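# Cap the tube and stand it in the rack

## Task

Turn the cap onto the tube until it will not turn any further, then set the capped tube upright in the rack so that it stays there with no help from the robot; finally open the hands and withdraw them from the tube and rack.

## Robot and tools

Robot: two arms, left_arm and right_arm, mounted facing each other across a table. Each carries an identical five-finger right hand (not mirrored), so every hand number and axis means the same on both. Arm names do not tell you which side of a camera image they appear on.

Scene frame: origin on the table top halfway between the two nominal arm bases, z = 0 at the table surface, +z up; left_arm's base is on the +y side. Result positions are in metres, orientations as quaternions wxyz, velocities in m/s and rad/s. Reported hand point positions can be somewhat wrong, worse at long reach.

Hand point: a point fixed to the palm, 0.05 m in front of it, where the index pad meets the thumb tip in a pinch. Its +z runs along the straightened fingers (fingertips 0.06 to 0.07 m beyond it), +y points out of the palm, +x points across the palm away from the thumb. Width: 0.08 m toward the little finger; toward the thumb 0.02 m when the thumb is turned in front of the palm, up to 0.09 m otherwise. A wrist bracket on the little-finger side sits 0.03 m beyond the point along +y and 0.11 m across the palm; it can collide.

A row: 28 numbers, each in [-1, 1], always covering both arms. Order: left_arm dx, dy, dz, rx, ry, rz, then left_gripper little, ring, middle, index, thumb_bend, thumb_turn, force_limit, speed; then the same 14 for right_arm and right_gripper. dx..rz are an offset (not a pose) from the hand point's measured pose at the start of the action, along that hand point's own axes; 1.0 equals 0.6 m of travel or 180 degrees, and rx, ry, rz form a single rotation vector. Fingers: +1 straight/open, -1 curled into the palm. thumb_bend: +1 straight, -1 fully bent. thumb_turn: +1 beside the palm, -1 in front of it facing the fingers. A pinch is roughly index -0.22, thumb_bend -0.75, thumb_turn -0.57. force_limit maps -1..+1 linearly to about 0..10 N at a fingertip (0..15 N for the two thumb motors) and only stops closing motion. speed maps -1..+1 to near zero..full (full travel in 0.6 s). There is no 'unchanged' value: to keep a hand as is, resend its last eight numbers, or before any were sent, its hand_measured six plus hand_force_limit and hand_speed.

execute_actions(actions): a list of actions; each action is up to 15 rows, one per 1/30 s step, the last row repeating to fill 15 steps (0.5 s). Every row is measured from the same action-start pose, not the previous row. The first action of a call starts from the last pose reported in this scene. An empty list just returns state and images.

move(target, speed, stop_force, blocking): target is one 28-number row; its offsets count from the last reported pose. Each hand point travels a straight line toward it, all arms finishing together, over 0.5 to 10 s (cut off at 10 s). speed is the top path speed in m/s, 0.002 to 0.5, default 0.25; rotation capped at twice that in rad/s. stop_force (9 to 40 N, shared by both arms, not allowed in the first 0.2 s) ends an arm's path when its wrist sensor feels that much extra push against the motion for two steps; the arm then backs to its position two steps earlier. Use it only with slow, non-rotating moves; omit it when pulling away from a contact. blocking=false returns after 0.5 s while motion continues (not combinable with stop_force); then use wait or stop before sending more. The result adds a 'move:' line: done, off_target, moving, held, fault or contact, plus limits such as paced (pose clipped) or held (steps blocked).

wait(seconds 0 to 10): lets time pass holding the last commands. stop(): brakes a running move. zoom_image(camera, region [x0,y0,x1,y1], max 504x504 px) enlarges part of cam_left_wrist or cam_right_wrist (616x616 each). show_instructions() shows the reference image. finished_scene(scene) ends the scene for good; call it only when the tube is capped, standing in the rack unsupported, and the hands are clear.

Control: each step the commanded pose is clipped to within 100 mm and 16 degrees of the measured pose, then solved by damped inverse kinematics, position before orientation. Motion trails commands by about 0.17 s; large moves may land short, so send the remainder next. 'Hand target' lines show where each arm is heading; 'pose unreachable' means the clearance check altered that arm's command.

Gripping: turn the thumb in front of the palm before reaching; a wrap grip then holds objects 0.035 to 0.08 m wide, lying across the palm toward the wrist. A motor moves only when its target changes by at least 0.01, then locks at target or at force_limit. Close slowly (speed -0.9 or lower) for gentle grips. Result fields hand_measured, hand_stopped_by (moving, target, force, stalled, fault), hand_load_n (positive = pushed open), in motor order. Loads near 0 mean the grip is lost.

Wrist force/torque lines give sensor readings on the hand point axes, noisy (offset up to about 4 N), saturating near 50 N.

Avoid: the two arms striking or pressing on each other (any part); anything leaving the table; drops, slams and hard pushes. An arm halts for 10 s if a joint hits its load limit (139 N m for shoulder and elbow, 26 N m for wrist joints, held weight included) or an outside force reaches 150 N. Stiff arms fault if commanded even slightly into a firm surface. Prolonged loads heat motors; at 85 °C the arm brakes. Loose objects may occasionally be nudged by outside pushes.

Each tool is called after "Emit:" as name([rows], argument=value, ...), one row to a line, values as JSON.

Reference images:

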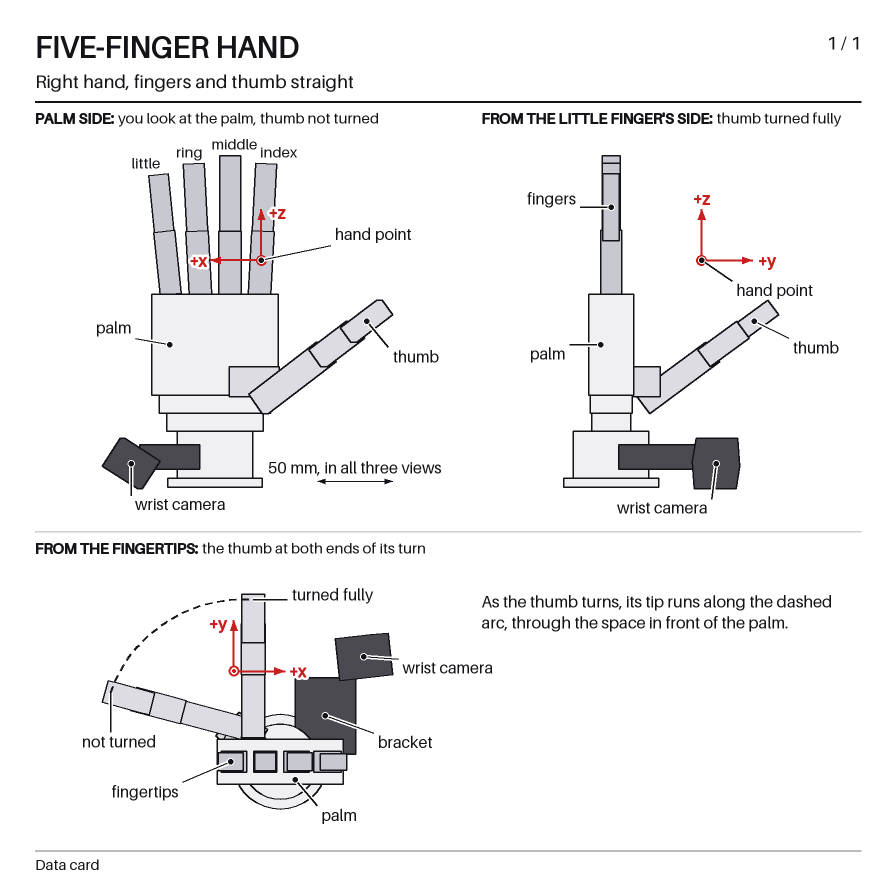

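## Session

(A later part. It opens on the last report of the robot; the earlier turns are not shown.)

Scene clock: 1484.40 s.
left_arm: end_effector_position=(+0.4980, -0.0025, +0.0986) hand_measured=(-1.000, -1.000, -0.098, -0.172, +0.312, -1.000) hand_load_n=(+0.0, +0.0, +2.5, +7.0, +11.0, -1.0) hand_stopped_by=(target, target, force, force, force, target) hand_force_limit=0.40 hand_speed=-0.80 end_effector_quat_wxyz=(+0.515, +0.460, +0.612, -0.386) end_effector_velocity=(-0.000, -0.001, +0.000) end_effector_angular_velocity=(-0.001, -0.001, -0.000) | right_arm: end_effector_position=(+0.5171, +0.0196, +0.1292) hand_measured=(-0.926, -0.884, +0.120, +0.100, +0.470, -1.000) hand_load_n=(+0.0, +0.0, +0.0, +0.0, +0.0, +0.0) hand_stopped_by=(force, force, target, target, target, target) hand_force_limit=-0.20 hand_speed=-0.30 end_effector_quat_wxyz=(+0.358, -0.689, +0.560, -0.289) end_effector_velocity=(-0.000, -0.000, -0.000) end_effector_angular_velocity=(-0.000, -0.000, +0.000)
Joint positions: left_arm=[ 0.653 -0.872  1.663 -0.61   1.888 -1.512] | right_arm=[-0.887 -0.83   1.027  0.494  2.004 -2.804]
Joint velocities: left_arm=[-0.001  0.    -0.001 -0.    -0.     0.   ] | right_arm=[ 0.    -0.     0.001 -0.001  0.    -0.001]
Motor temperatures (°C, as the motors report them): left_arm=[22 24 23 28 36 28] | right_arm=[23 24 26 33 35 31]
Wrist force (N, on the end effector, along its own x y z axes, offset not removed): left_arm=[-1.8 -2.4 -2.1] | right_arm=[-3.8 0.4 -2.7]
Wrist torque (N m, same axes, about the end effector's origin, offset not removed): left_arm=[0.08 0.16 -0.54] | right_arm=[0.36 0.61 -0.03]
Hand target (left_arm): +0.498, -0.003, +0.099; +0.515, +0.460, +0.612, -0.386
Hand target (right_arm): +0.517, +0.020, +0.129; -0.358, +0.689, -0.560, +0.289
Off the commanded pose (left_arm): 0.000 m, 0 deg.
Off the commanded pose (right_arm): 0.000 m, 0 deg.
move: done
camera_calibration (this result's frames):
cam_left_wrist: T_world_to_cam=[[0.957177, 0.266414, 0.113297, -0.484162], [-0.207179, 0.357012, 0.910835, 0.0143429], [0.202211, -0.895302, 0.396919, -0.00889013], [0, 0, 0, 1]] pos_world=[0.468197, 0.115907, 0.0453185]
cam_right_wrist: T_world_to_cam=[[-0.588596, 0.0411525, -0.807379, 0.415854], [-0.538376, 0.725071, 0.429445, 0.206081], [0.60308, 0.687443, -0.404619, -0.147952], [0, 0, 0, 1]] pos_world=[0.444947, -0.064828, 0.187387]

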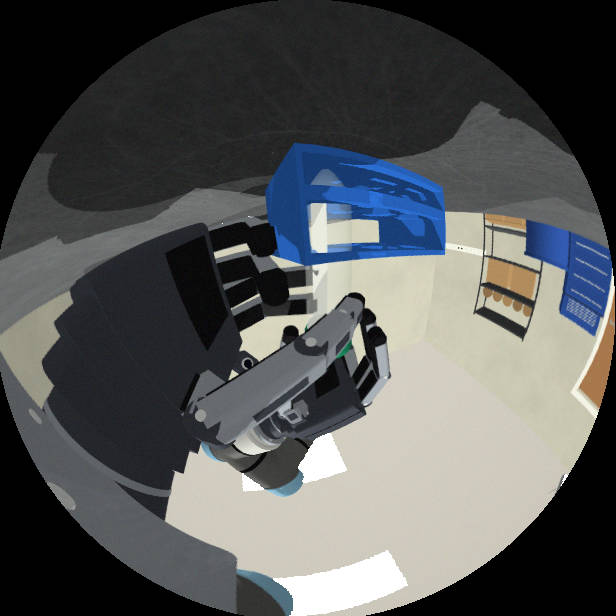

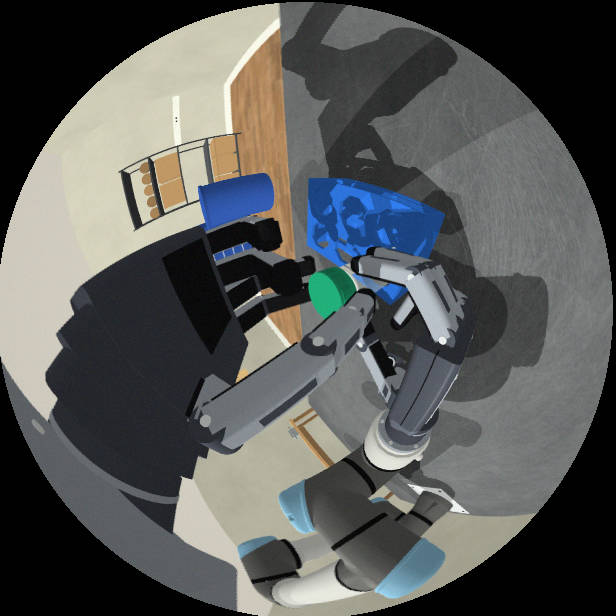

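Emit:
move(target=[0,0,0,0,0,0,-1,-1,-0.5,-0.5,0.1,-1,0.4,-0.8,-0.0049,0.011,-0.0172,0,-0.272,-0.1926,-1,-1,0.12,0.1,0.45,-1,-0.2,-0.3], speed=0.4)

Emit:
move(target=[0,0,0,0,0,0,-1,-1,-0.5,-0.5,0.1,-1,0.4,-0.8,0,0,0,0,0,0,-1,-1,-0.05,-0.085,0.2,-1,-0.1,-0.7])

Emit:
move(target=[0,0,0,0,0,0,-1,-1,-0.5,-0.5,0.1,-1,0.4,-0.8,0.02,-0.002,0.0056,0,0.272,0.1926,-1,-1,-0.05,-0.085,0.2,-1,-0.1,-0.7], speed=0.3)

Emit:
move(target=[0,0,0,0,0,0,-1,-1,-0.5,-0.5,0.1,-1,0.4,-0.8,0,0,0,0,0,0,-1,-1,0.12,0.1,0.47,-1,-0.2,-0.3])

Emit:
zoom_image(camera="cam_right_wrist", region=[290,220,416,346])

Scene clock: 1503.97 s.
left_arm: end_effector_position=(+0.4980, -0.0025, +0.0986) hand_measured=(-1.000, -1.000, -0.098, -0.172, +0.312, -1.000) hand_load_n=(+0.0, +0.0, +2.5, +7.0, +11.0, -1.0) hand_stopped_by=(target, target, force, force, force, target) hand_force_limit=0.40 hand_speed=-0.80 end_effector_quat_wxyz=(+0.515, +0.460, +0.612, -0.386) end_effector_velocity=(+0.000, +0.000, +0.000) end_effector_angular_velocity=(-0.000, -0.000, +0.000) | right_arm: end_effector_position=(+0.5044, +0.0199, +0.1300) hand_measured=(-0.926, -0.884, +0.120, +0.100, +0.450, -1.000) hand_load_n=(+0.0, +0.0, +0.0, +0.0, +0.0, +0.0) hand_stopped_by=(force, force, target, target, target, target) hand_force_limit=-0.20 hand_speed=-0.30 end_effector_quat_wxyz=(+0.456, -0.876, +0.140, -0.073) end_effector_velocity=(+0.000, +0.000, +0.001) end_effector_angular_velocity=(-0.003, +0.002, +0.011)
Joint positions: left_arm=[ 0.653 -0.872  1.663 -0.61   1.888 -1.512] | right_arm=[-1.145 -0.799  0.986  0.584  0.97  -3.643]
Joint velocities: left_arm=[ 0.  0. -0. -0. -0.  0.] | right_arm=[-0.001  0.008 -0.015  0.016 -0.007 -0.011]
Motor temperatures (°C, as the motors report them): left_arm=[22 24 23 28 36 28] | right_arm=[23 24 26 33 35 31]
Wrist force (N, on the end effector, along its own x y z axes, offset not removed): left_arm=[-2.0 1.1 -0.2] | right_arm=[0.5 -3.4 -0.1]
Wrist torque (N m, same axes, about the end effector's origin, offset not removed): left_arm=[0.42 0.08 -0.09] | right_arm=[-0.59 -0.15 0.18]
Hand target (left_arm): +0.498, -0.003, +0.099; +0.515, +0.460, +0.612, -0.386
Hand target (right_arm): +0.504, +0.020, +0.130; -0.455, +0.876, -0.140, +0.072
Off the commanded pose (left_arm): 0.000 m, 0 deg.
Off the commanded pose (right_arm): 0.000 m, 0 deg.
move: done
camera_calibration (this result's frames):
cam_left_wrist: T_world_to_cam=[[0.957177, 0.266414, 0.113297, -0.484162], [-0.20718, 0.357011, 0.910834, 0.0143429], [0.202211, -0.895302, 0.396919, -0.00889029], [0, 0, 0, 1]] pos_world=[0.468198, 0.115907, 0.0453186]
cam_right_wrist: T_world_to_cam=[[-0.327561, -0.486173, -0.810148, 0.288266], [-0.898786, -0.104073, 0.425854, 0.397454], [-0.291353, 0.867643, -0.402876, 0.307087], [0, 0, 0, 1]] pos_world=[0.541122, -0.0849299, 0.187999]

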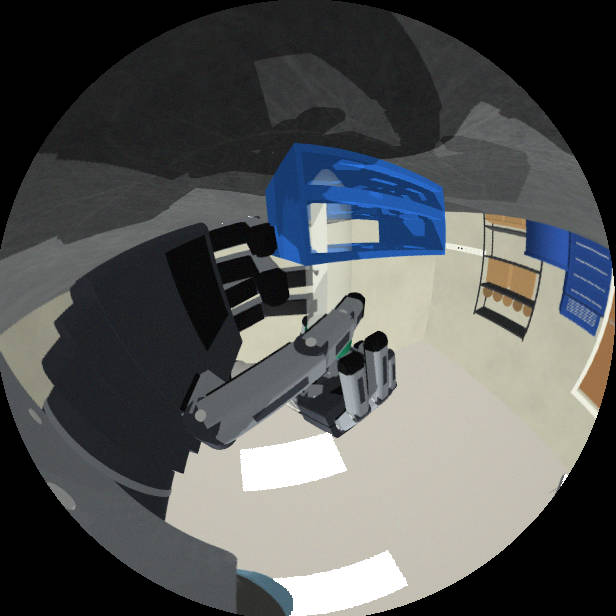

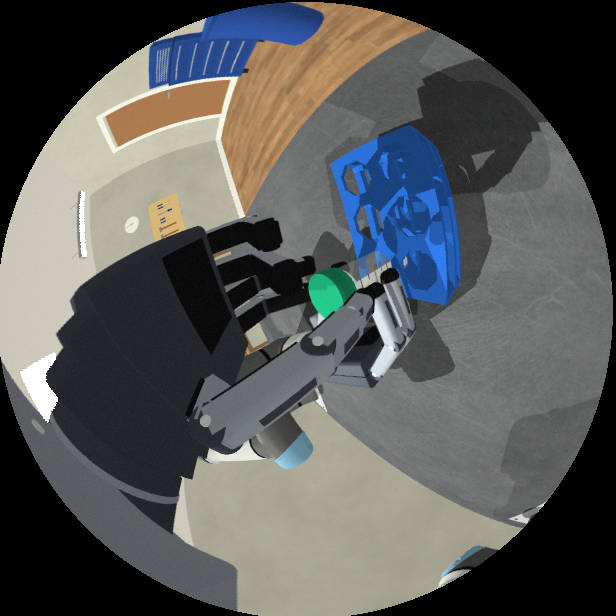

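Scene clock: 1504.80 s.
left_arm: end_effector_position=(+0.4980, -0.0025, +0.0986) hand_measured=(-1.000, -1.000, -0.098, -0.172, +0.312, -1.000) hand_load_n=(+0.0, +0.0, +2.5, +7.5, +10.5, -1.0) hand_stopped_by=(target, target, force, force, force, target) hand_force_limit=0.40 hand_speed=-0.80 end_effector_quat_wxyz=(+0.515, +0.460, +0.612, -0.386) end_effector_velocity=(+0.000, +0.000, -0.000) end_effector_angular_velocity=(+0.000, +0.000, +0.001) | right_arm: end_effector_position=(+0.5045, +0.0199, +0.1300) hand_measured=(-0.926, -0.884, -0.050, -0.082, +0.284, -1.000) hand_load_n=(+0.0, +0.0, +3.0, +4.0, +6.5, +0.0) hand_stopped_by=(force, force, target, force, force, target) hand_force_limit=-0.10 hand_speed=-0.70 end_effector_quat_wxyz=(+0.456, -0.876, +0.140, -0.073) end_effector_velocity=(+0.000, -0.000, -0.000) end_effector_angular_velocity=(-0.001, +0.000, -0.001)
Joint positions: left_arm=[ 0.653 -0.872  1.663 -0.61   1.888 -1.512] | right_arm=[-1.145 -0.799  0.986  0.584  0.97  -3.643]
Joint velocities: left_arm=[ 0.  0. -0.  0. -0. -0.] | right_arm=[-0.     0.    -0.     0.     0.001  0.   ]
Motor temperatures (°C, as the motors report them): left_arm=[22 24 23 28 36 28] | right_arm=[23 24 26 33 35 31]
Wrist force (N, on the end effector, along its own x y z axes, offset not removed): left_arm=[-3.4 2.7 -0.2] | right_arm=[-1.5 1.2 2.8]
Wrist torque (N m, same axes, about the end effector's origin, offset not removed): left_arm=[0.77 0.24 -0.36] | right_arm=[0.28 0.26 -0.07]
Hand target (left_arm): +0.498, -0.003, +0.099; +0.515, +0.460, +0.612, -0.386
Hand target (right_arm): +0.504, +0.020, +0.130; -0.456, +0.876, -0.140, +0.073
Off the commanded pose (left_arm): 0.000 m, 0 deg.
Off the commanded pose (right_arm): 0.000 m, 0 deg.
move: done
camera_calibration (this result's frames):
cam_left_wrist: T_world_to_cam=[[0.957177, 0.266414, 0.113297, -0.484162], [-0.207179, 0.357011, 0.910835, 0.014343], [0.202211, -0.895302, 0.396919, -0.00889028], [0, 0, 0, 1]] pos_world=[0.468198, 0.115907, 0.0453185]
cam_right_wrist: T_world_to_cam=[[-0.327577, -0.486169, -0.810144, 0.288256], [-0.898787, -0.104048, 0.425858, 0.397479], [-0.291333, 0.867648, -0.402879, 0.307081], [0, 0, 0, 1]] pos_world=[0.541138, -0.0849402, 0.187976]

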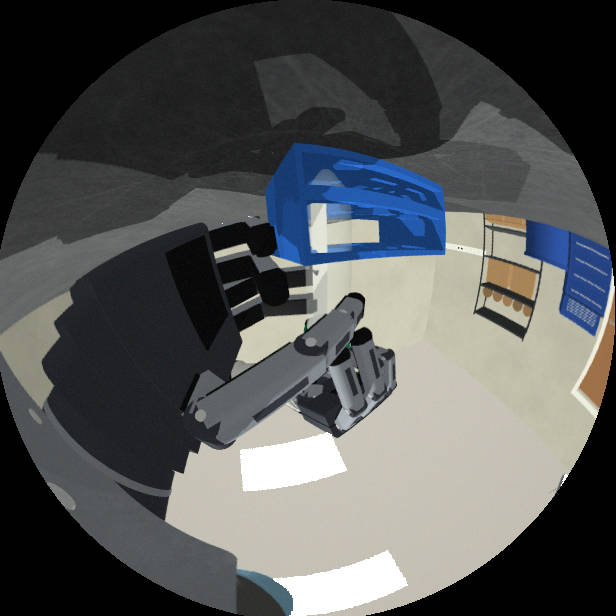

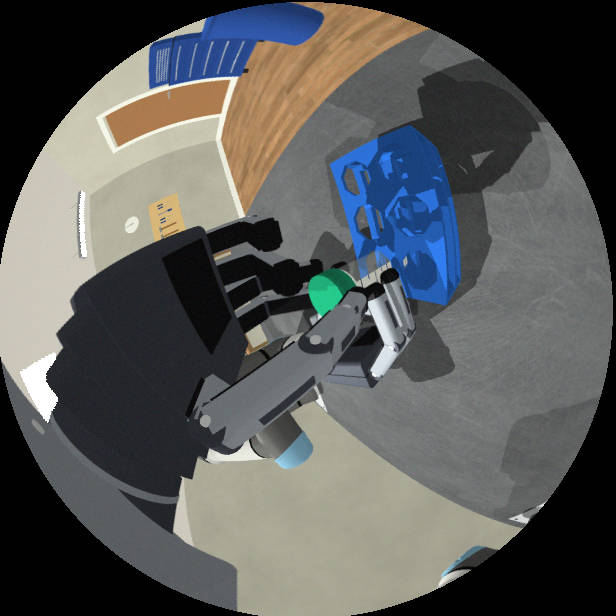

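Scene clock: 1507.07 s.
left_arm: end_effector_position=(+0.4980, -0.0025, +0.0986) hand_measured=(-1.000, -1.000, -0.098, -0.172, +0.312, -1.000) hand_load_n=(+0.0, +0.0, +2.0, +6.0, +11.5, -2.5) hand_stopped_by=(target, target, force, force, force, target) hand_force_limit=0.40 hand_speed=-0.80 end_effector_quat_wxyz=(+0.515, +0.460, +0.612, -0.386) end_effector_velocity=(+0.001, +0.001, -0.000) end_effector_angular_velocity=(+0.001, +0.001, +0.001) | right_arm: end_effector_position=(+0.5169, +0.0194, +0.1288) hand_measured=(-0.926, -0.884, -0.050, -0.082, +0.284, -1.000) hand_load_n=(+0.0, +0.0, +2.0, +3.0, +6.5, -1.5) hand_stopped_by=(force, force, target, force, force, target) hand_force_limit=-0.10 hand_speed=-0.70 end_effector_quat_wxyz=(+0.358, -0.689, +0.560, -0.289) end_effector_velocity=(+0.001, +0.001, +0.000) end_effector_angular_velocity=(-0.001, +0.002, -0.010)
Joint positions: left_arm=[ 0.653 -0.872  1.663 -0.61   1.888 -1.512] | right_arm=[-0.887 -0.831  1.029  0.491  2.004 -2.804]
Joint velocities: left_arm=[ 0.001 -0.     0.     0.001 -0.     0.   ] | right_arm=[ 0.003  0.007 -0.013  0.012  0.01   0.01 ]
Motor temperatures (°C, as the motors report them): left_arm=[22 24 23 28 36 28] | right_arm=[23 24 26 33 35 31]
Wrist force (N, on the end effector, along its own x y z axes, offset not removed): left_arm=[4.2 2.8 -3.4] | right_arm=[0.1 -3.8 -2.7]
Wrist torque (N m, same axes, about the end effector's origin, offset not removed): left_arm=[0.27 -0.16 -0.15] | right_arm=[-0.69 0.20 -0.15]
Hand target (left_arm): +0.498, -0.003, +0.099; +0.515, +0.460, +0.612, -0.386
Hand target (right_arm): +0.517, +0.019, +0.129; -0.358, +0.689, -0.560, +0.289
Off the commanded pose (left_arm): 0.000 m, 0 deg.
Off the commanded pose (right_arm): 0.000 m, 0 deg.
move: done
camera_calibration (this result's frames):
cam_left_wrist: T_world_to_cam=[[0.95718, 0.266402, 0.113297, -0.484154], [-0.207175, 0.357014, 0.910835, 0.0143416], [0.2022, -0.895305, 0.396919, -0.00888937], [0, 0, 0, 1]] pos_world=[0.468192, 0.115901, 0.0453186]
cam_right_wrist: T_world_to_cam=[[-0.588127, 0.0416302, -0.807697, 0.415277], [-0.53867, 0.724767, 0.42959, 0.206419], [0.603276, 0.687735, -0.40383, -0.148124], [0, 0, 0, 1]] pos_world=[0.444786, -0.0650237, 0.186926]

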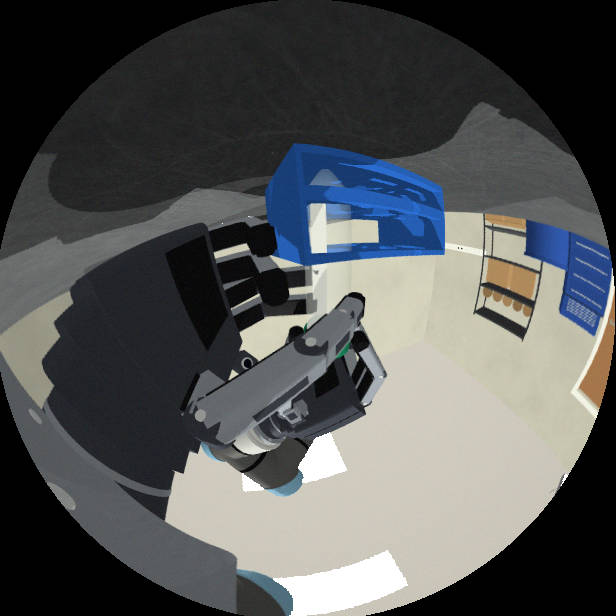

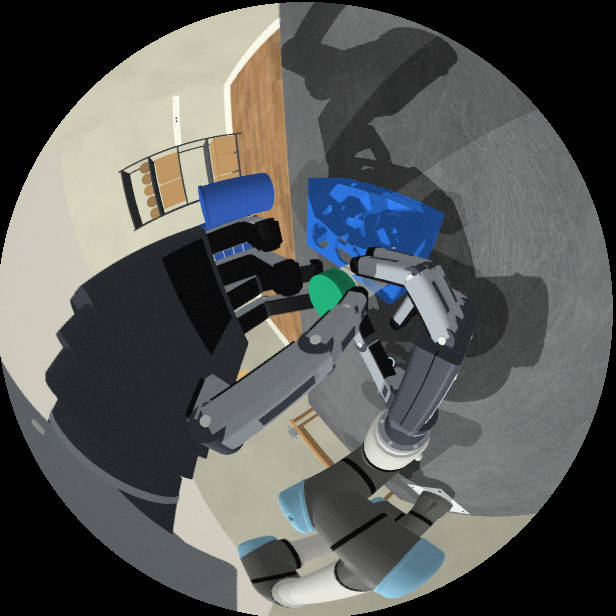

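Scene clock: 1507.60 s.
left_arm: end_effector_position=(+0.4980, -0.0025, +0.0986) hand_measured=(-1.000, -1.000, -0.098, -0.172, +0.312, -1.000) hand_load_n=(+0.0, +0.0, +2.0, +7.0, +10.5, -1.0) hand_stopped_by=(target, target, force, force, force, target) hand_force_limit=0.40 hand_speed=-0.80 end_effector_quat_wxyz=(+0.515, +0.460, +0.612, -0.386) end_effector_velocity=(-0.001, -0.001, +0.000) end_effector_angular_velocity=(-0.001, -0.000, -0.003) | right_arm: end_effector_position=(+0.5169, +0.0194, +0.1286) hand_measured=(-0.926, -0.884, +0.120, +0.100, +0.470, -1.000) hand_load_n=(+0.0, +0.0, +0.0, +0.0, +0.0, +0.0) hand_stopped_by=(force, force, target, target, target, target) hand_force_limit=-0.20 hand_speed=-0.30 end_effector_quat_wxyz=(+0.358, -0.689, +0.560, -0.289) end_effector_velocity=(-0.000, -0.001, -0.000) end_effector_angular_velocity=(-0.001, +0.001, +0.000)
Joint positions: left_arm=[ 0.653 -0.872  1.663 -0.61   1.888 -1.512] | right_arm=[-0.887 -0.831  1.029  0.491  2.004 -2.804]
Joint velocities: left_arm=[-0.002 -0.    -0.    -0.     0.001 -0.   ] | right_arm=[-0.    -0.001  0.001  0.001  0.    -0.   ]
Motor temperatures (°C, as the motors report them): left_arm=[22 24 23 28 36 28] | right_arm=[23 24 26 33 35 31]
Wrist force (N, on the end effector, along its own x y z axes, offset not removed): left_arm=[-4.2 1.0 1.3] | right_arm=[2.0 -1.9 0.8]
Wrist torque (N m, same axes, about the end effector's origin, offset not removed): left_arm=[0.10 0.51 -0.29] | right_arm=[-0.16 -0.32 0.10]
Hand target (left_arm): +0.498, -0.003, +0.099; +0.515, +0.460, +0.612, -0.386
Hand target (right_arm): +0.517, +0.019, +0.129; -0.358, +0.689, -0.560, +0.289
Off the commanded pose (left_arm): 0.000 m, 0 deg.
Off the commanded pose (right_arm): 0.000 m, 0 deg.
move: done
camera_calibration (this result's frames):
cam_left_wrist: T_world_to_cam=[[0.95718, 0.266402, 0.113296, -0.484154], [-0.207175, 0.357014, 0.910835, 0.0143417], [0.2022, -0.895305, 0.396918, -0.0088893], [0, 0, 0, 1]] pos_world=[0.468192, 0.115901, 0.0453184]
cam_right_wrist: T_world_to_cam=[[-0.58826, 0.0414718, -0.807607, 0.415177], [-0.538642, 0.724802, 0.429566, 0.206428], [0.60317, 0.687708, -0.404034, -0.148097], [0, 0, 0, 1]] pos_world=[0.444751, -0.0649896, 0.18679]

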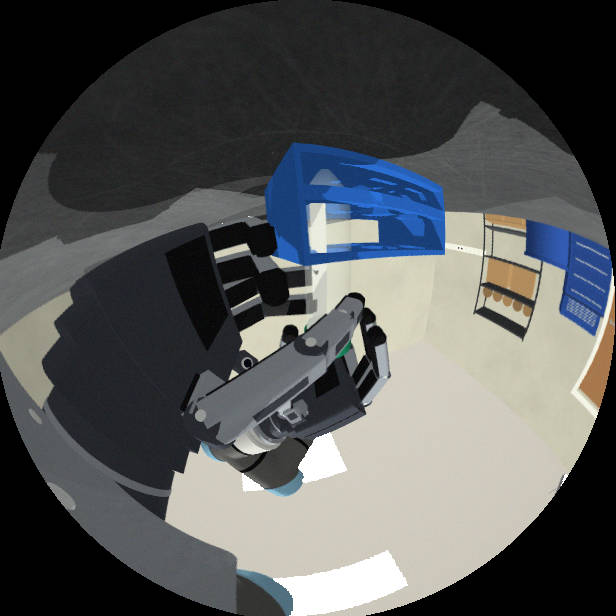

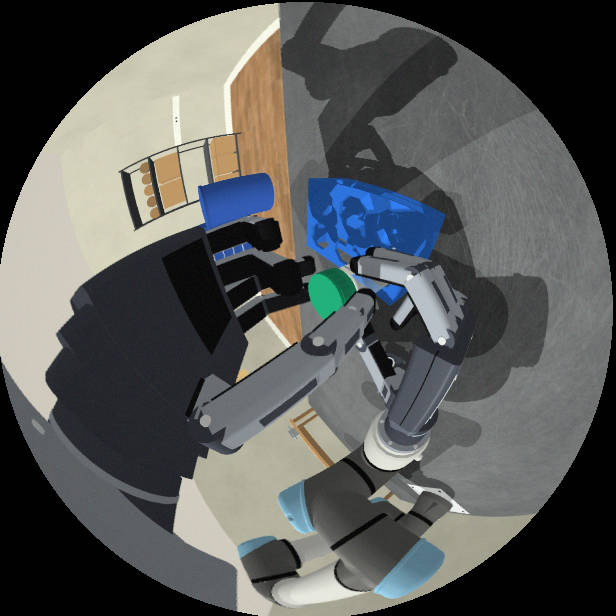

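Region (290, 220, 416, 346) of cam_right_wrist's 616x616 image, scaled by 4.000, with more detail than that image has.

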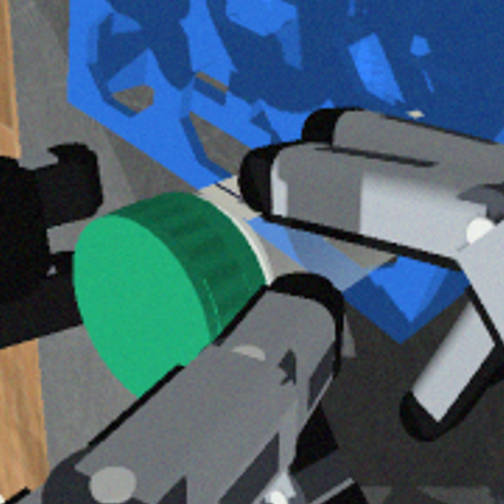

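Emit:
execute_actions(actions=[])

Emit:
move(target=[0,0,0,0,0,0,-1,-1,-0.5,-0.5,0.1,-1,0.4,-0.8,-0.0049,0.011,-0.0172,0,-0.272,-0.1926,-1,-1,0.12,0.1,0.45,-1,-0.2,-0.3], speed=0.4)

Emit:
move(target=[0,0,0,0,0,0,-1,-1,-0.5,-0.5,0.1,-1,0.4,-0.8,0,0,0,0,0,0,-1,-1,-0.05,-0.085,0.2,-1,-0.1,-0.7])

Emit:
move(target=[0,0,0,0,0,0,-1,-1,-0.5,-0.5,0.1,-1,0.4,-0.8,0.02,-0.0022,0.0057,0,0.272,0.1926,-1,-1,-0.05,-0.085,0.2,-1,-0.1,-0.7], speed=0.3)

Emit:
move(target=[0,0,0,0,0,0,-1,-1,-0.5,-0.5,0.1,-1,0.4,-0.8,0,0,0,0,0,0,-1,-1,0.12,0.1,0.47,-1,-0.2,-0.3])

Emit:
zoom_image(camera="cam_right_wrist", region=[290,220,416,346])

Scene clock: 1546.43 s.
left_arm: end_effector_position=(+0.4980, -0.0025, +0.0986) hand_measured=(-1.000, -1.000, -0.098, -0.172, +0.312, -1.000) hand_load_n=(+0.0, +0.0, +2.0, +7.0, +10.5, -1.0) hand_stopped_by=(target, target, force, force, force, target) hand_force_limit=0.40 hand_speed=-0.80 end_effector_quat_wxyz=(+0.515, +0.460, +0.612, -0.386) end_effector_velocity=(+0.001, +0.001, +0.000) end_effector_angular_velocity=(-0.000, -0.000, +0.002) | right_arm: end_effector_position=(+0.5169, +0.0194, +0.1288) hand_measured=(-0.926, -0.884, +0.120, +0.100, +0.470, -1.000) hand_load_n=(+0.0, +0.0, +0.0, +0.0, +0.0, +0.0) hand_stopped_by=(force, force, target, target, target, target) hand_force_limit=-0.20 hand_speed=-0.30 end_effector_quat_wxyz=(+0.358, -0.689, +0.560, -0.289) end_effector_velocity=(-0.001, -0.000, -0.001) end_effector_angular_velocity=(-0.001, +0.002, +0.000)
Joint positions: left_arm=[ 0.653 -0.872  1.663 -0.61   1.888 -1.512] | right_arm=[-0.887 -0.831  1.029  0.491  2.004 -2.804]
Joint velocities: left_arm=[ 0.001  0.    -0.    -0.    -0.001 -0.   ] | right_arm=[-0.    -0.     0.001  0.001 -0.001 -0.   ]
Motor temperatures (°C, as the motors report them): left_arm=[22 24 23 28 36 28] | right_arm=[23 24 26 33 35 31]
Wrist force (N, on the end effector, along its own x y z axes, offset not removed): left_arm=[-0.8 0.9 2.1] | right_arm=[-2.0 -2.5 1.4]
Wrist torque (N m, same axes, about the end effector's origin, offset not removed): left_arm=[0.00 -0.13 -0.04] | right_arm=[-0.35 0.40 -0.29]
Hand target (left_arm): +0.498, -0.003, +0.099; +0.515, +0.460, +0.612, -0.386
Hand target (right_arm): +0.517, +0.019, +0.129; -0.358, +0.689, -0.560, +0.289
Off the commanded pose (left_arm): 0.000 m, 0 deg.
Off the commanded pose (right_arm): 0.000 m, 0 deg.
camera_calibration (this result's frames):
cam_left_wrist: T_world_to_cam=[[0.95718, 0.266402, 0.113297, -0.484154], [-0.207175, 0.357014, 0.910835, 0.0143417], [0.2022, -0.895305, 0.396919, -0.0088893], [0, 0, 0, 1]] pos_world=[0.468192, 0.115901, 0.0453185]
cam_right_wrist: T_world_to_cam=[[-0.588127, 0.0416303, -0.807697, 0.415277], [-0.53867, 0.724767, 0.42959, 0.206418], [0.603276, 0.687735, -0.40383, -0.148124], [0, 0, 0, 1]] pos_world=[0.444786, -0.0650235, 0.186926]

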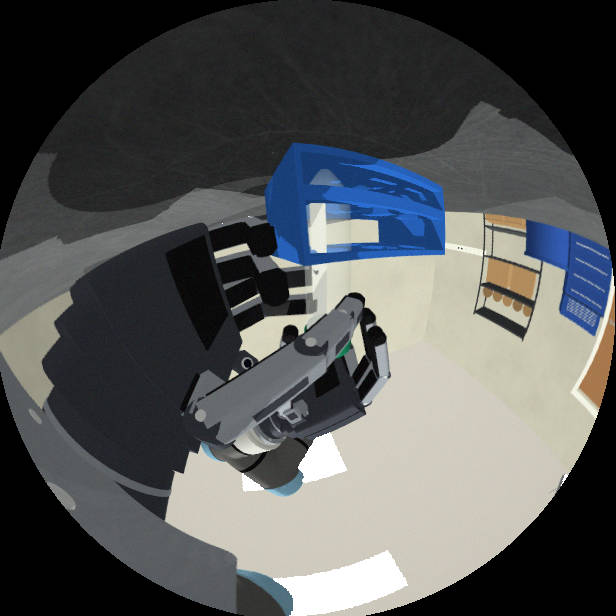

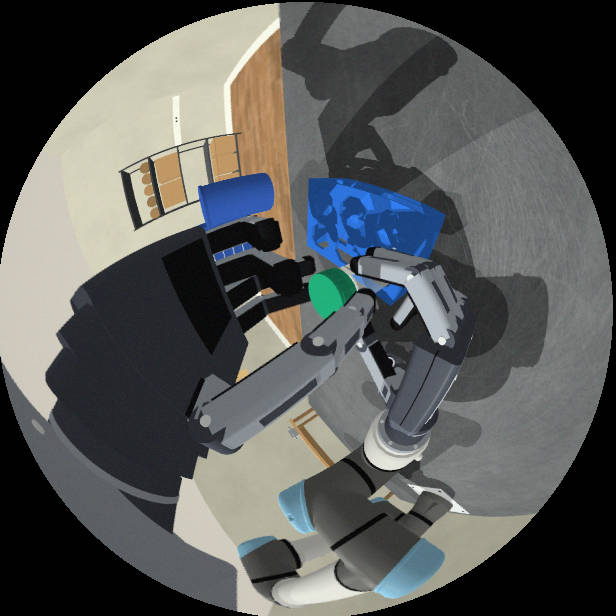

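Scene clock: 1548.37 s.
left_arm: end_effector_position=(+0.4980, -0.0025, +0.0986) hand_measured=(-1.000, -1.000, -0.098, -0.172, +0.312, -1.000) hand_load_n=(+0.0, +0.0, +2.0, +7.0, +10.5, -1.0) hand_stopped_by=(target, target, force, force, force, target) hand_force_limit=0.40 hand_speed=-0.80 end_effector_quat_wxyz=(+0.515, +0.460, +0.612, -0.386) end_effector_velocity=(+0.000, -0.000, +0.000) end_effector_angular_velocity=(-0.001, -0.001, +0.000) | right_arm: end_effector_position=(+0.5043, +0.0198, +0.1296) hand_measured=(-0.926, -0.884, +0.120, +0.100, +0.450, -1.000) hand_load_n=(+0.0, +0.0, +0.0, +0.0, +0.0, +0.0) hand_stopped_by=(force, force, target, target, target, target) hand_force_limit=-0.20 hand_speed=-0.30 end_effector_quat_wxyz=(+0.456, -0.876, +0.140, -0.073) end_effector_velocity=(-0.001, -0.000, -0.001) end_effector_angular_velocity=(-0.006, +0.006, +0.009)
Joint positions: left_arm=[ 0.653 -0.872  1.663 -0.61   1.888 -1.512] | right_arm=[-1.145 -0.8    0.988  0.581  0.97  -3.643]
Joint velocities: left_arm=[ 0.    -0.     0.    -0.002  0.     0.   ] | right_arm=[-0.001  0.008 -0.011  0.017 -0.006 -0.01 ]
Motor temperatures (°C, as the motors report them): left_arm=[22 24 23 28 36 28] | right_arm=[23 24 26 33 35 31]
Wrist force (N, on the end effector, along its own x y z axes, offset not removed): left_arm=[-0.3 -1.7 0.7] | right_arm=[-3.7 1.8 0.4]
Wrist torque (N m, same axes, about the end effector's origin, offset not removed): left_arm=[-0.29 -0.14 -0.17] | right_arm=[0.19 0.45 -0.01]
Hand target (left_arm): +0.498, -0.003, +0.099; +0.515, +0.460, +0.612, -0.386
Hand target (right_arm): +0.504, +0.020, +0.130; -0.456, +0.876, -0.140, +0.073
Off the commanded pose (left_arm): 0.000 m, 0 deg.
Off the commanded pose (right_arm): 0.000 m, 0 deg.
move: done
camera_calibration (this result's frames):
cam_left_wrist: T_world_to_cam=[[0.95718, 0.266402, 0.113297, -0.484154], [-0.207175, 0.357014, 0.910834, 0.0143416], [0.202199, -0.895305, 0.396919, -0.00888934], [0, 0, 0, 1]] pos_world=[0.468192, 0.115901, 0.0453186]
cam_right_wrist: T_world_to_cam=[[-0.32706, -0.48568, -0.810646, 0.287648], [-0.899029, -0.104395, 0.425263, 0.397684], [-0.291169, 0.867881, -0.402497, 0.306886], [0, 0, 0, 1]] pos_world=[0.540963, -0.0851199, 0.187581]

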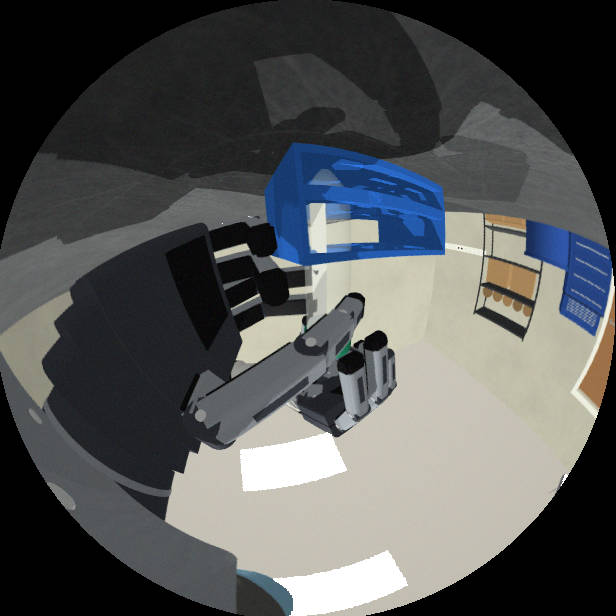

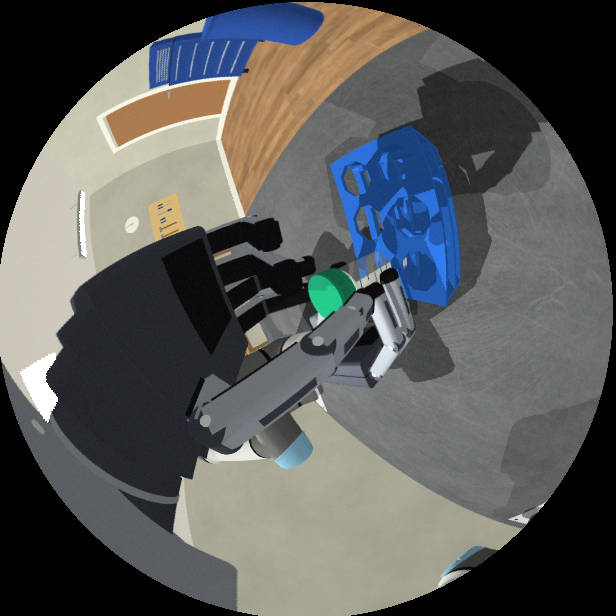

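Scene clock: 1549.23 s.
left_arm: end_effector_position=(+0.4980, -0.0025, +0.0986) hand_measured=(-1.000, -1.000, -0.098, -0.172, +0.312, -1.000) hand_load_n=(+0.0, +0.0, +2.5, +8.0, +9.5, -0.5) hand_stopped_by=(target, target, force, force, force, target) hand_force_limit=0.40 hand_speed=-0.80 end_effector_quat_wxyz=(+0.515, +0.460, +0.612, -0.386) end_effector_velocity=(-0.001, -0.000, -0.000) end_effector_angular_velocity=(+0.000, +0.000, -0.002) | right_arm: end_effector_position=(+0.5043, +0.0198, +0.1296) hand_measured=(-0.926, -0.884, -0.050, -0.082, +0.274, -1.000) hand_load_n=(+0.0, +0.0, +3.0, +6.0, +7.0, +0.5) hand_stopped_by=(force, force, target, force, force, target) hand_force_limit=-0.10 hand_speed=-0.70 end_effector_quat_wxyz=(+0.456, -0.876, +0.140, -0.073) end_effector_velocity=(-0.000, -0.000, -0.000) end_effector_angular_velocity=(-0.001, -0.002, +0.002)
Joint positions: left_arm=[ 0.653 -0.872  1.663 -0.61   1.888 -1.512] | right_arm=[-1.145 -0.8    0.988  0.581  0.97  -3.643]
Joint velocities: left_arm=[-0.001 -0.     0.001 -0.     0.    -0.   ] | right_arm=[ 0.     0.     0.    -0.    -0.    -0.002]
Motor temperatures (°C, as the motors report them): left_arm=[22 24 23 28 36 28] | right_arm=[23 24 26 33 35 31]
Wrist force (N, on the end effector, along its own x y z axes, offset not removed): left_arm=[-4.7 3.0 5.3] | right_arm=[-2.7 -1.5 -2.7]
Wrist torque (N m, same axes, about the end effector's origin, offset not removed): left_arm=[0.48 0.16 -0.09] | right_arm=[0.13 0.45 -0.21]
Hand target (left_arm): +0.498, -0.003, +0.099; +0.515, +0.460, +0.612, -0.386
Hand target (right_arm): +0.504, +0.020, +0.130; -0.456, +0.876, -0.140, +0.073
Off the commanded pose (left_arm): 0.000 m, 0 deg.
Off the commanded pose (right_arm): 0.000 m, 0 deg.
move: done
camera_calibration (this result's frames):
cam_left_wrist: T_world_to_cam=[[0.95718, 0.266402, 0.113297, -0.484154], [-0.207175, 0.357014, 0.910835, 0.0143416], [0.2022, -0.895305, 0.396919, -0.00888931], [0, 0, 0, 1]] pos_world=[0.468192, 0.115901, 0.0453186]
cam_right_wrist: T_world_to_cam=[[-0.327067, -0.485673, -0.810647, 0.287635], [-0.899037, -0.104364, 0.425255, 0.397718], [-0.291137, 0.867888, -0.402504, 0.306876], [0, 0, 0, 1]] pos_world=[0.540982, -0.0851303, 0.187558]

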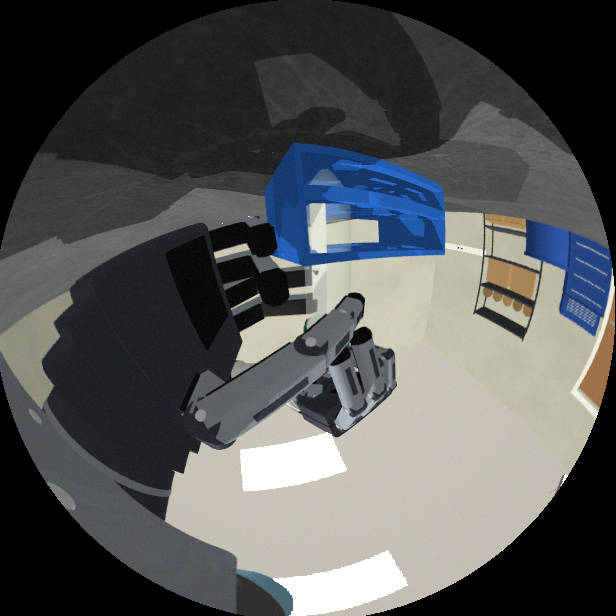

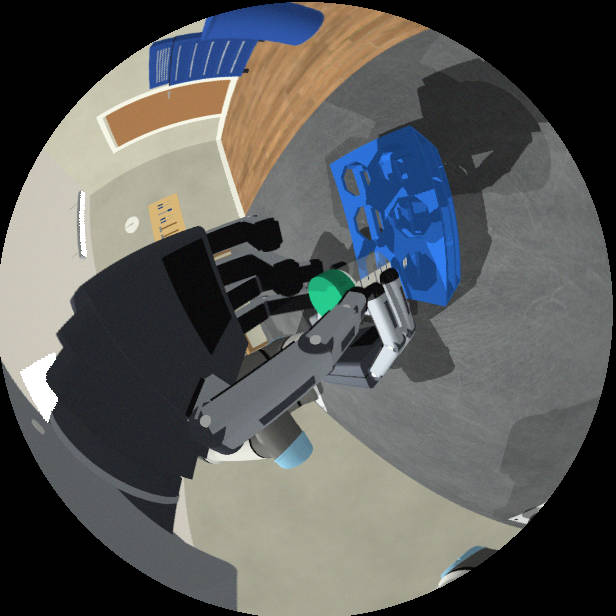

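Scene clock: 1551.50 s.
left_arm: end_effector_position=(+0.4980, -0.0025, +0.0986) hand_measured=(-1.000, -1.000, -0.098, -0.172, +0.312, -1.000) hand_load_n=(+0.0, +0.0, +2.5, +4.5, +12.0, -3.0) hand_stopped_by=(target, target, force, force, force, target) hand_force_limit=0.40 hand_speed=-0.80 end_effector_quat_wxyz=(+0.515, +0.460, +0.612, -0.386) end_effector_velocity=(+0.000, +0.000, +0.000) end_effector_angular_velocity=(-0.000, -0.001, +0.000) | right_arm: end_effector_position=(+0.5168, +0.0194, +0.1285) hand_measured=(-0.926, -0.884, -0.050, -0.082, +0.274, -1.000) hand_load_n=(+0.0, +0.0, +1.5, +3.5, +7.5, -2.5) hand_stopped_by=(force, force, target, force, force, target) hand_force_limit=-0.10 hand_speed=-0.70 end_effector_quat_wxyz=(+0.358, -0.689, +0.560, -0.289) end_effector_velocity=(-0.000, -0.001, -0.001) end_effector_angular_velocity=(-0.004, +0.004, -0.011)
Joint positions: left_arm=[ 0.653 -0.872  1.663 -0.61   1.888 -1.512] | right_arm=[-0.887 -0.832  1.032  0.489  2.004 -2.804]
Joint velocities: left_arm=[ 0. -0. -0. -0. -0.  0.] | right_arm=[ 0.003  0.007 -0.01   0.013  0.01   0.009]
Motor temperatures (°C, as the motors report them): left_arm=[22 24 23 28 36 28] | right_arm=[23 24 26 33 35 31]
Wrist force (N, on the end effector, along its own x y z axes, offset not removed): left_arm=[4.0 5.1 -1.3] | right_arm=[-0.4 -2.2 -4.6]
Wrist torque (N m, same axes, about the end effector's origin, offset not removed): left_arm=[0.20 -0.21 -0.13] | right_arm=[-0.50 0.28 -0.12]
Hand target (left_arm): +0.498, -0.003, +0.099; +0.515, +0.460, +0.612, -0.386
Hand target (right_arm): +0.517, +0.019, +0.128; -0.358, +0.689, -0.560, +0.289
Off the commanded pose (left_arm): 0.000 m, 0 deg.
Off the commanded pose (right_arm): 0.000 m, 0 deg.
move: done
camera_calibration (this result's frames):
cam_left_wrist: T_world_to_cam=[[0.957178, 0.266408, 0.113297, -0.484155], [-0.207177, 0.357009, 0.910836, 0.0143431], [0.202207, -0.895305, 0.396915, -0.00889107], [0, 0, 0, 1]] pos_world=[0.468192, 0.115902, 0.045318]
cam_right_wrist: T_world_to_cam=[[-0.58764, 0.042115, -0.808026, 0.414768], [-0.538973, 0.724459, 0.429729, 0.206668], [0.60348, 0.68803, -0.403022, -0.148376], [0, 0, 0, 1]] pos_world=[0.444665, -0.0651036, 0.186533]

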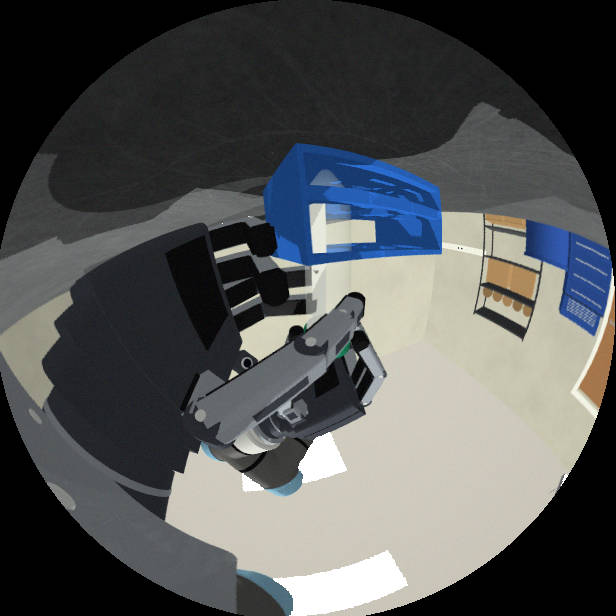

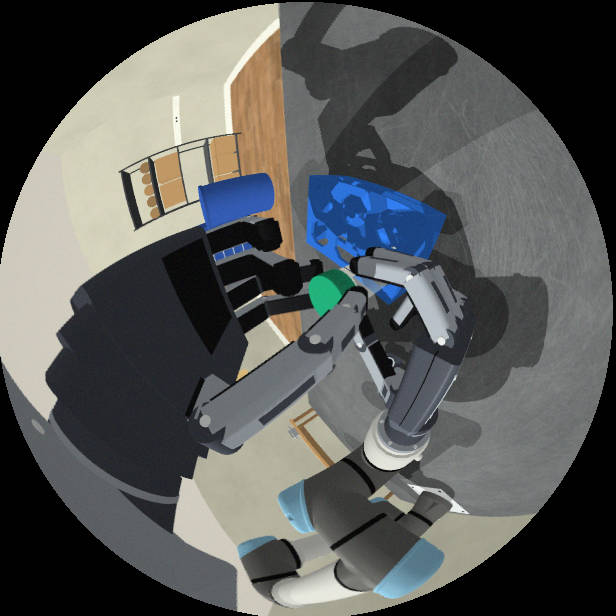

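Scene clock: 1552.07 s.
left_arm: end_effector_position=(+0.4980, -0.0025, +0.0986) hand_measured=(-1.000, -1.000, -0.098, -0.172, +0.312, -1.000) hand_load_n=(+0.0, +0.0, +2.0, +7.0, +10.0, -0.5) hand_stopped_by=(target, target, force, force, force, target) hand_force_limit=0.40 hand_speed=-0.80 end_effector_quat_wxyz=(+0.515, +0.460, +0.612, -0.386) end_effector_velocity=(+0.001, +0.001, -0.001) end_effector_angular_velocity=(+0.001, +0.001, +0.002) | right_arm: end_effector_position=(+0.5168, +0.0194, +0.1283) hand_measured=(-0.926, -0.884, +0.120, +0.100, +0.470, -1.000) hand_load_n=(+0.0, +0.0, +0.0, +0.0, +0.0, +0.0) hand_stopped_by=(force, force, target, target, target, target) hand_force_limit=-0.20 hand_speed=-0.30 end_effector_quat_wxyz=(+0.358, -0.689, +0.560, -0.289) end_effector_velocity=(+0.001, -0.000, +0.000) end_effector_angular_velocity=(+0.000, -0.001, -0.001)
Joint positions: left_arm=[ 0.653 -0.872  1.663 -0.61   1.888 -1.512] | right_arm=[-0.887 -0.832  1.032  0.489  2.004 -2.804]
Joint velocities: left_arm=[ 0.001  0.     0.001  0.    -0.001 -0.   ] | right_arm=[-0.     0.    -0.    -0.001  0.001  0.   ]
Motor temperatures (°C, as the motors report them): left_arm=[22 24 23 28 36 28] | right_arm=[23 24 26 33 35 31]
Wrist force (N, on the end effector, along its own x y z axes, offset not removed): left_arm=[-3.7 0.6 -1.9] | right_arm=[-1.0 3.4 0.2]
Wrist torque (N m, same axes, about the end effector's origin, offset not removed): left_arm=[0.25 0.36 -0.45] | right_arm=[0.69 0.07 0.23]
Hand target (left_arm): +0.498, -0.003, +0.099; +0.515, +0.460, +0.612, -0.386
Hand target (right_arm): +0.517, +0.019, +0.129; -0.358, +0.689, -0.560, +0.289
Off the commanded pose (left_arm): 0.000 m, 0 deg.
Off the commanded pose (right_arm): 0.000 m, 0 deg.
move: done
camera_calibration (this result's frames):
cam_left_wrist: T_world_to_cam=[[0.957178, 0.266409, 0.113297, -0.484155], [-0.207177, 0.357009, 0.910836, 0.0143431], [0.202207, -0.895305, 0.396915, -0.00889124], [0, 0, 0, 1]] pos_world=[0.468192, 0.115902, 0.0453181]
cam_right_wrist: T_world_to_cam=[[-0.587775, 0.0419532, -0.807936, 0.414665], [-0.538949, 0.72449, 0.429707, 0.206681], [0.603369, 0.688007, -0.403227, -0.148351], [0, 0, 0, 1]] pos_world=[0.444631, -0.0650688, 0.186392]

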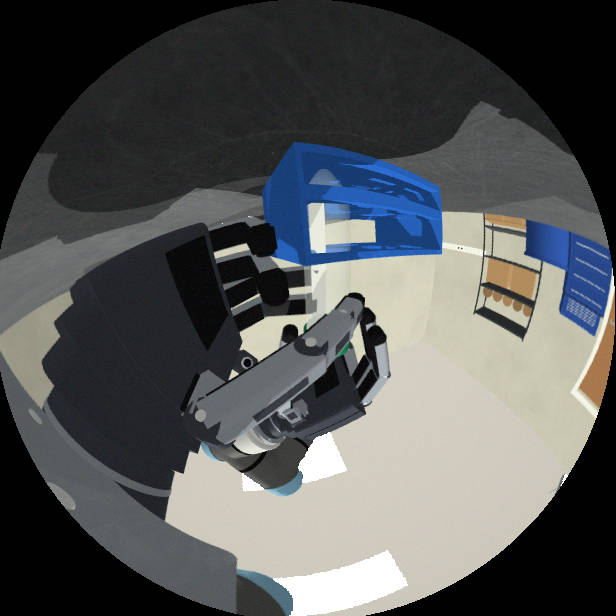

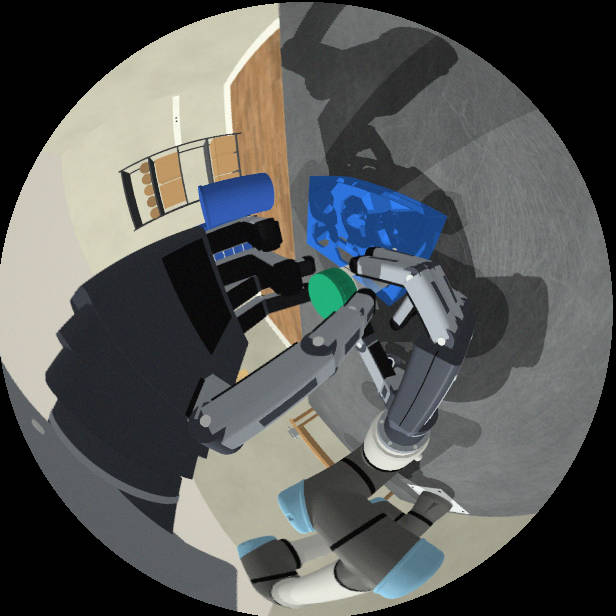

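Region (290, 220, 416, 346) of cam_right_wrist's 616x616 image, scaled by 4.000, with more detail than that image has.

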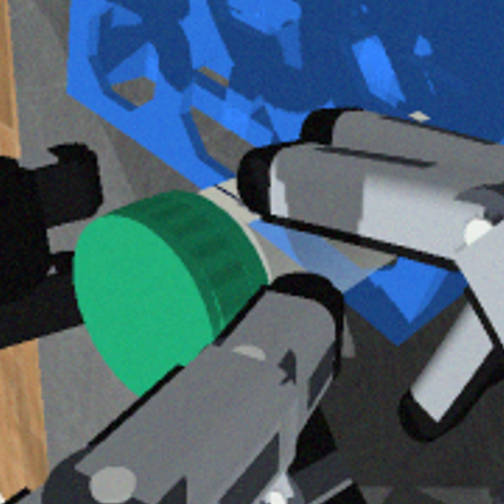

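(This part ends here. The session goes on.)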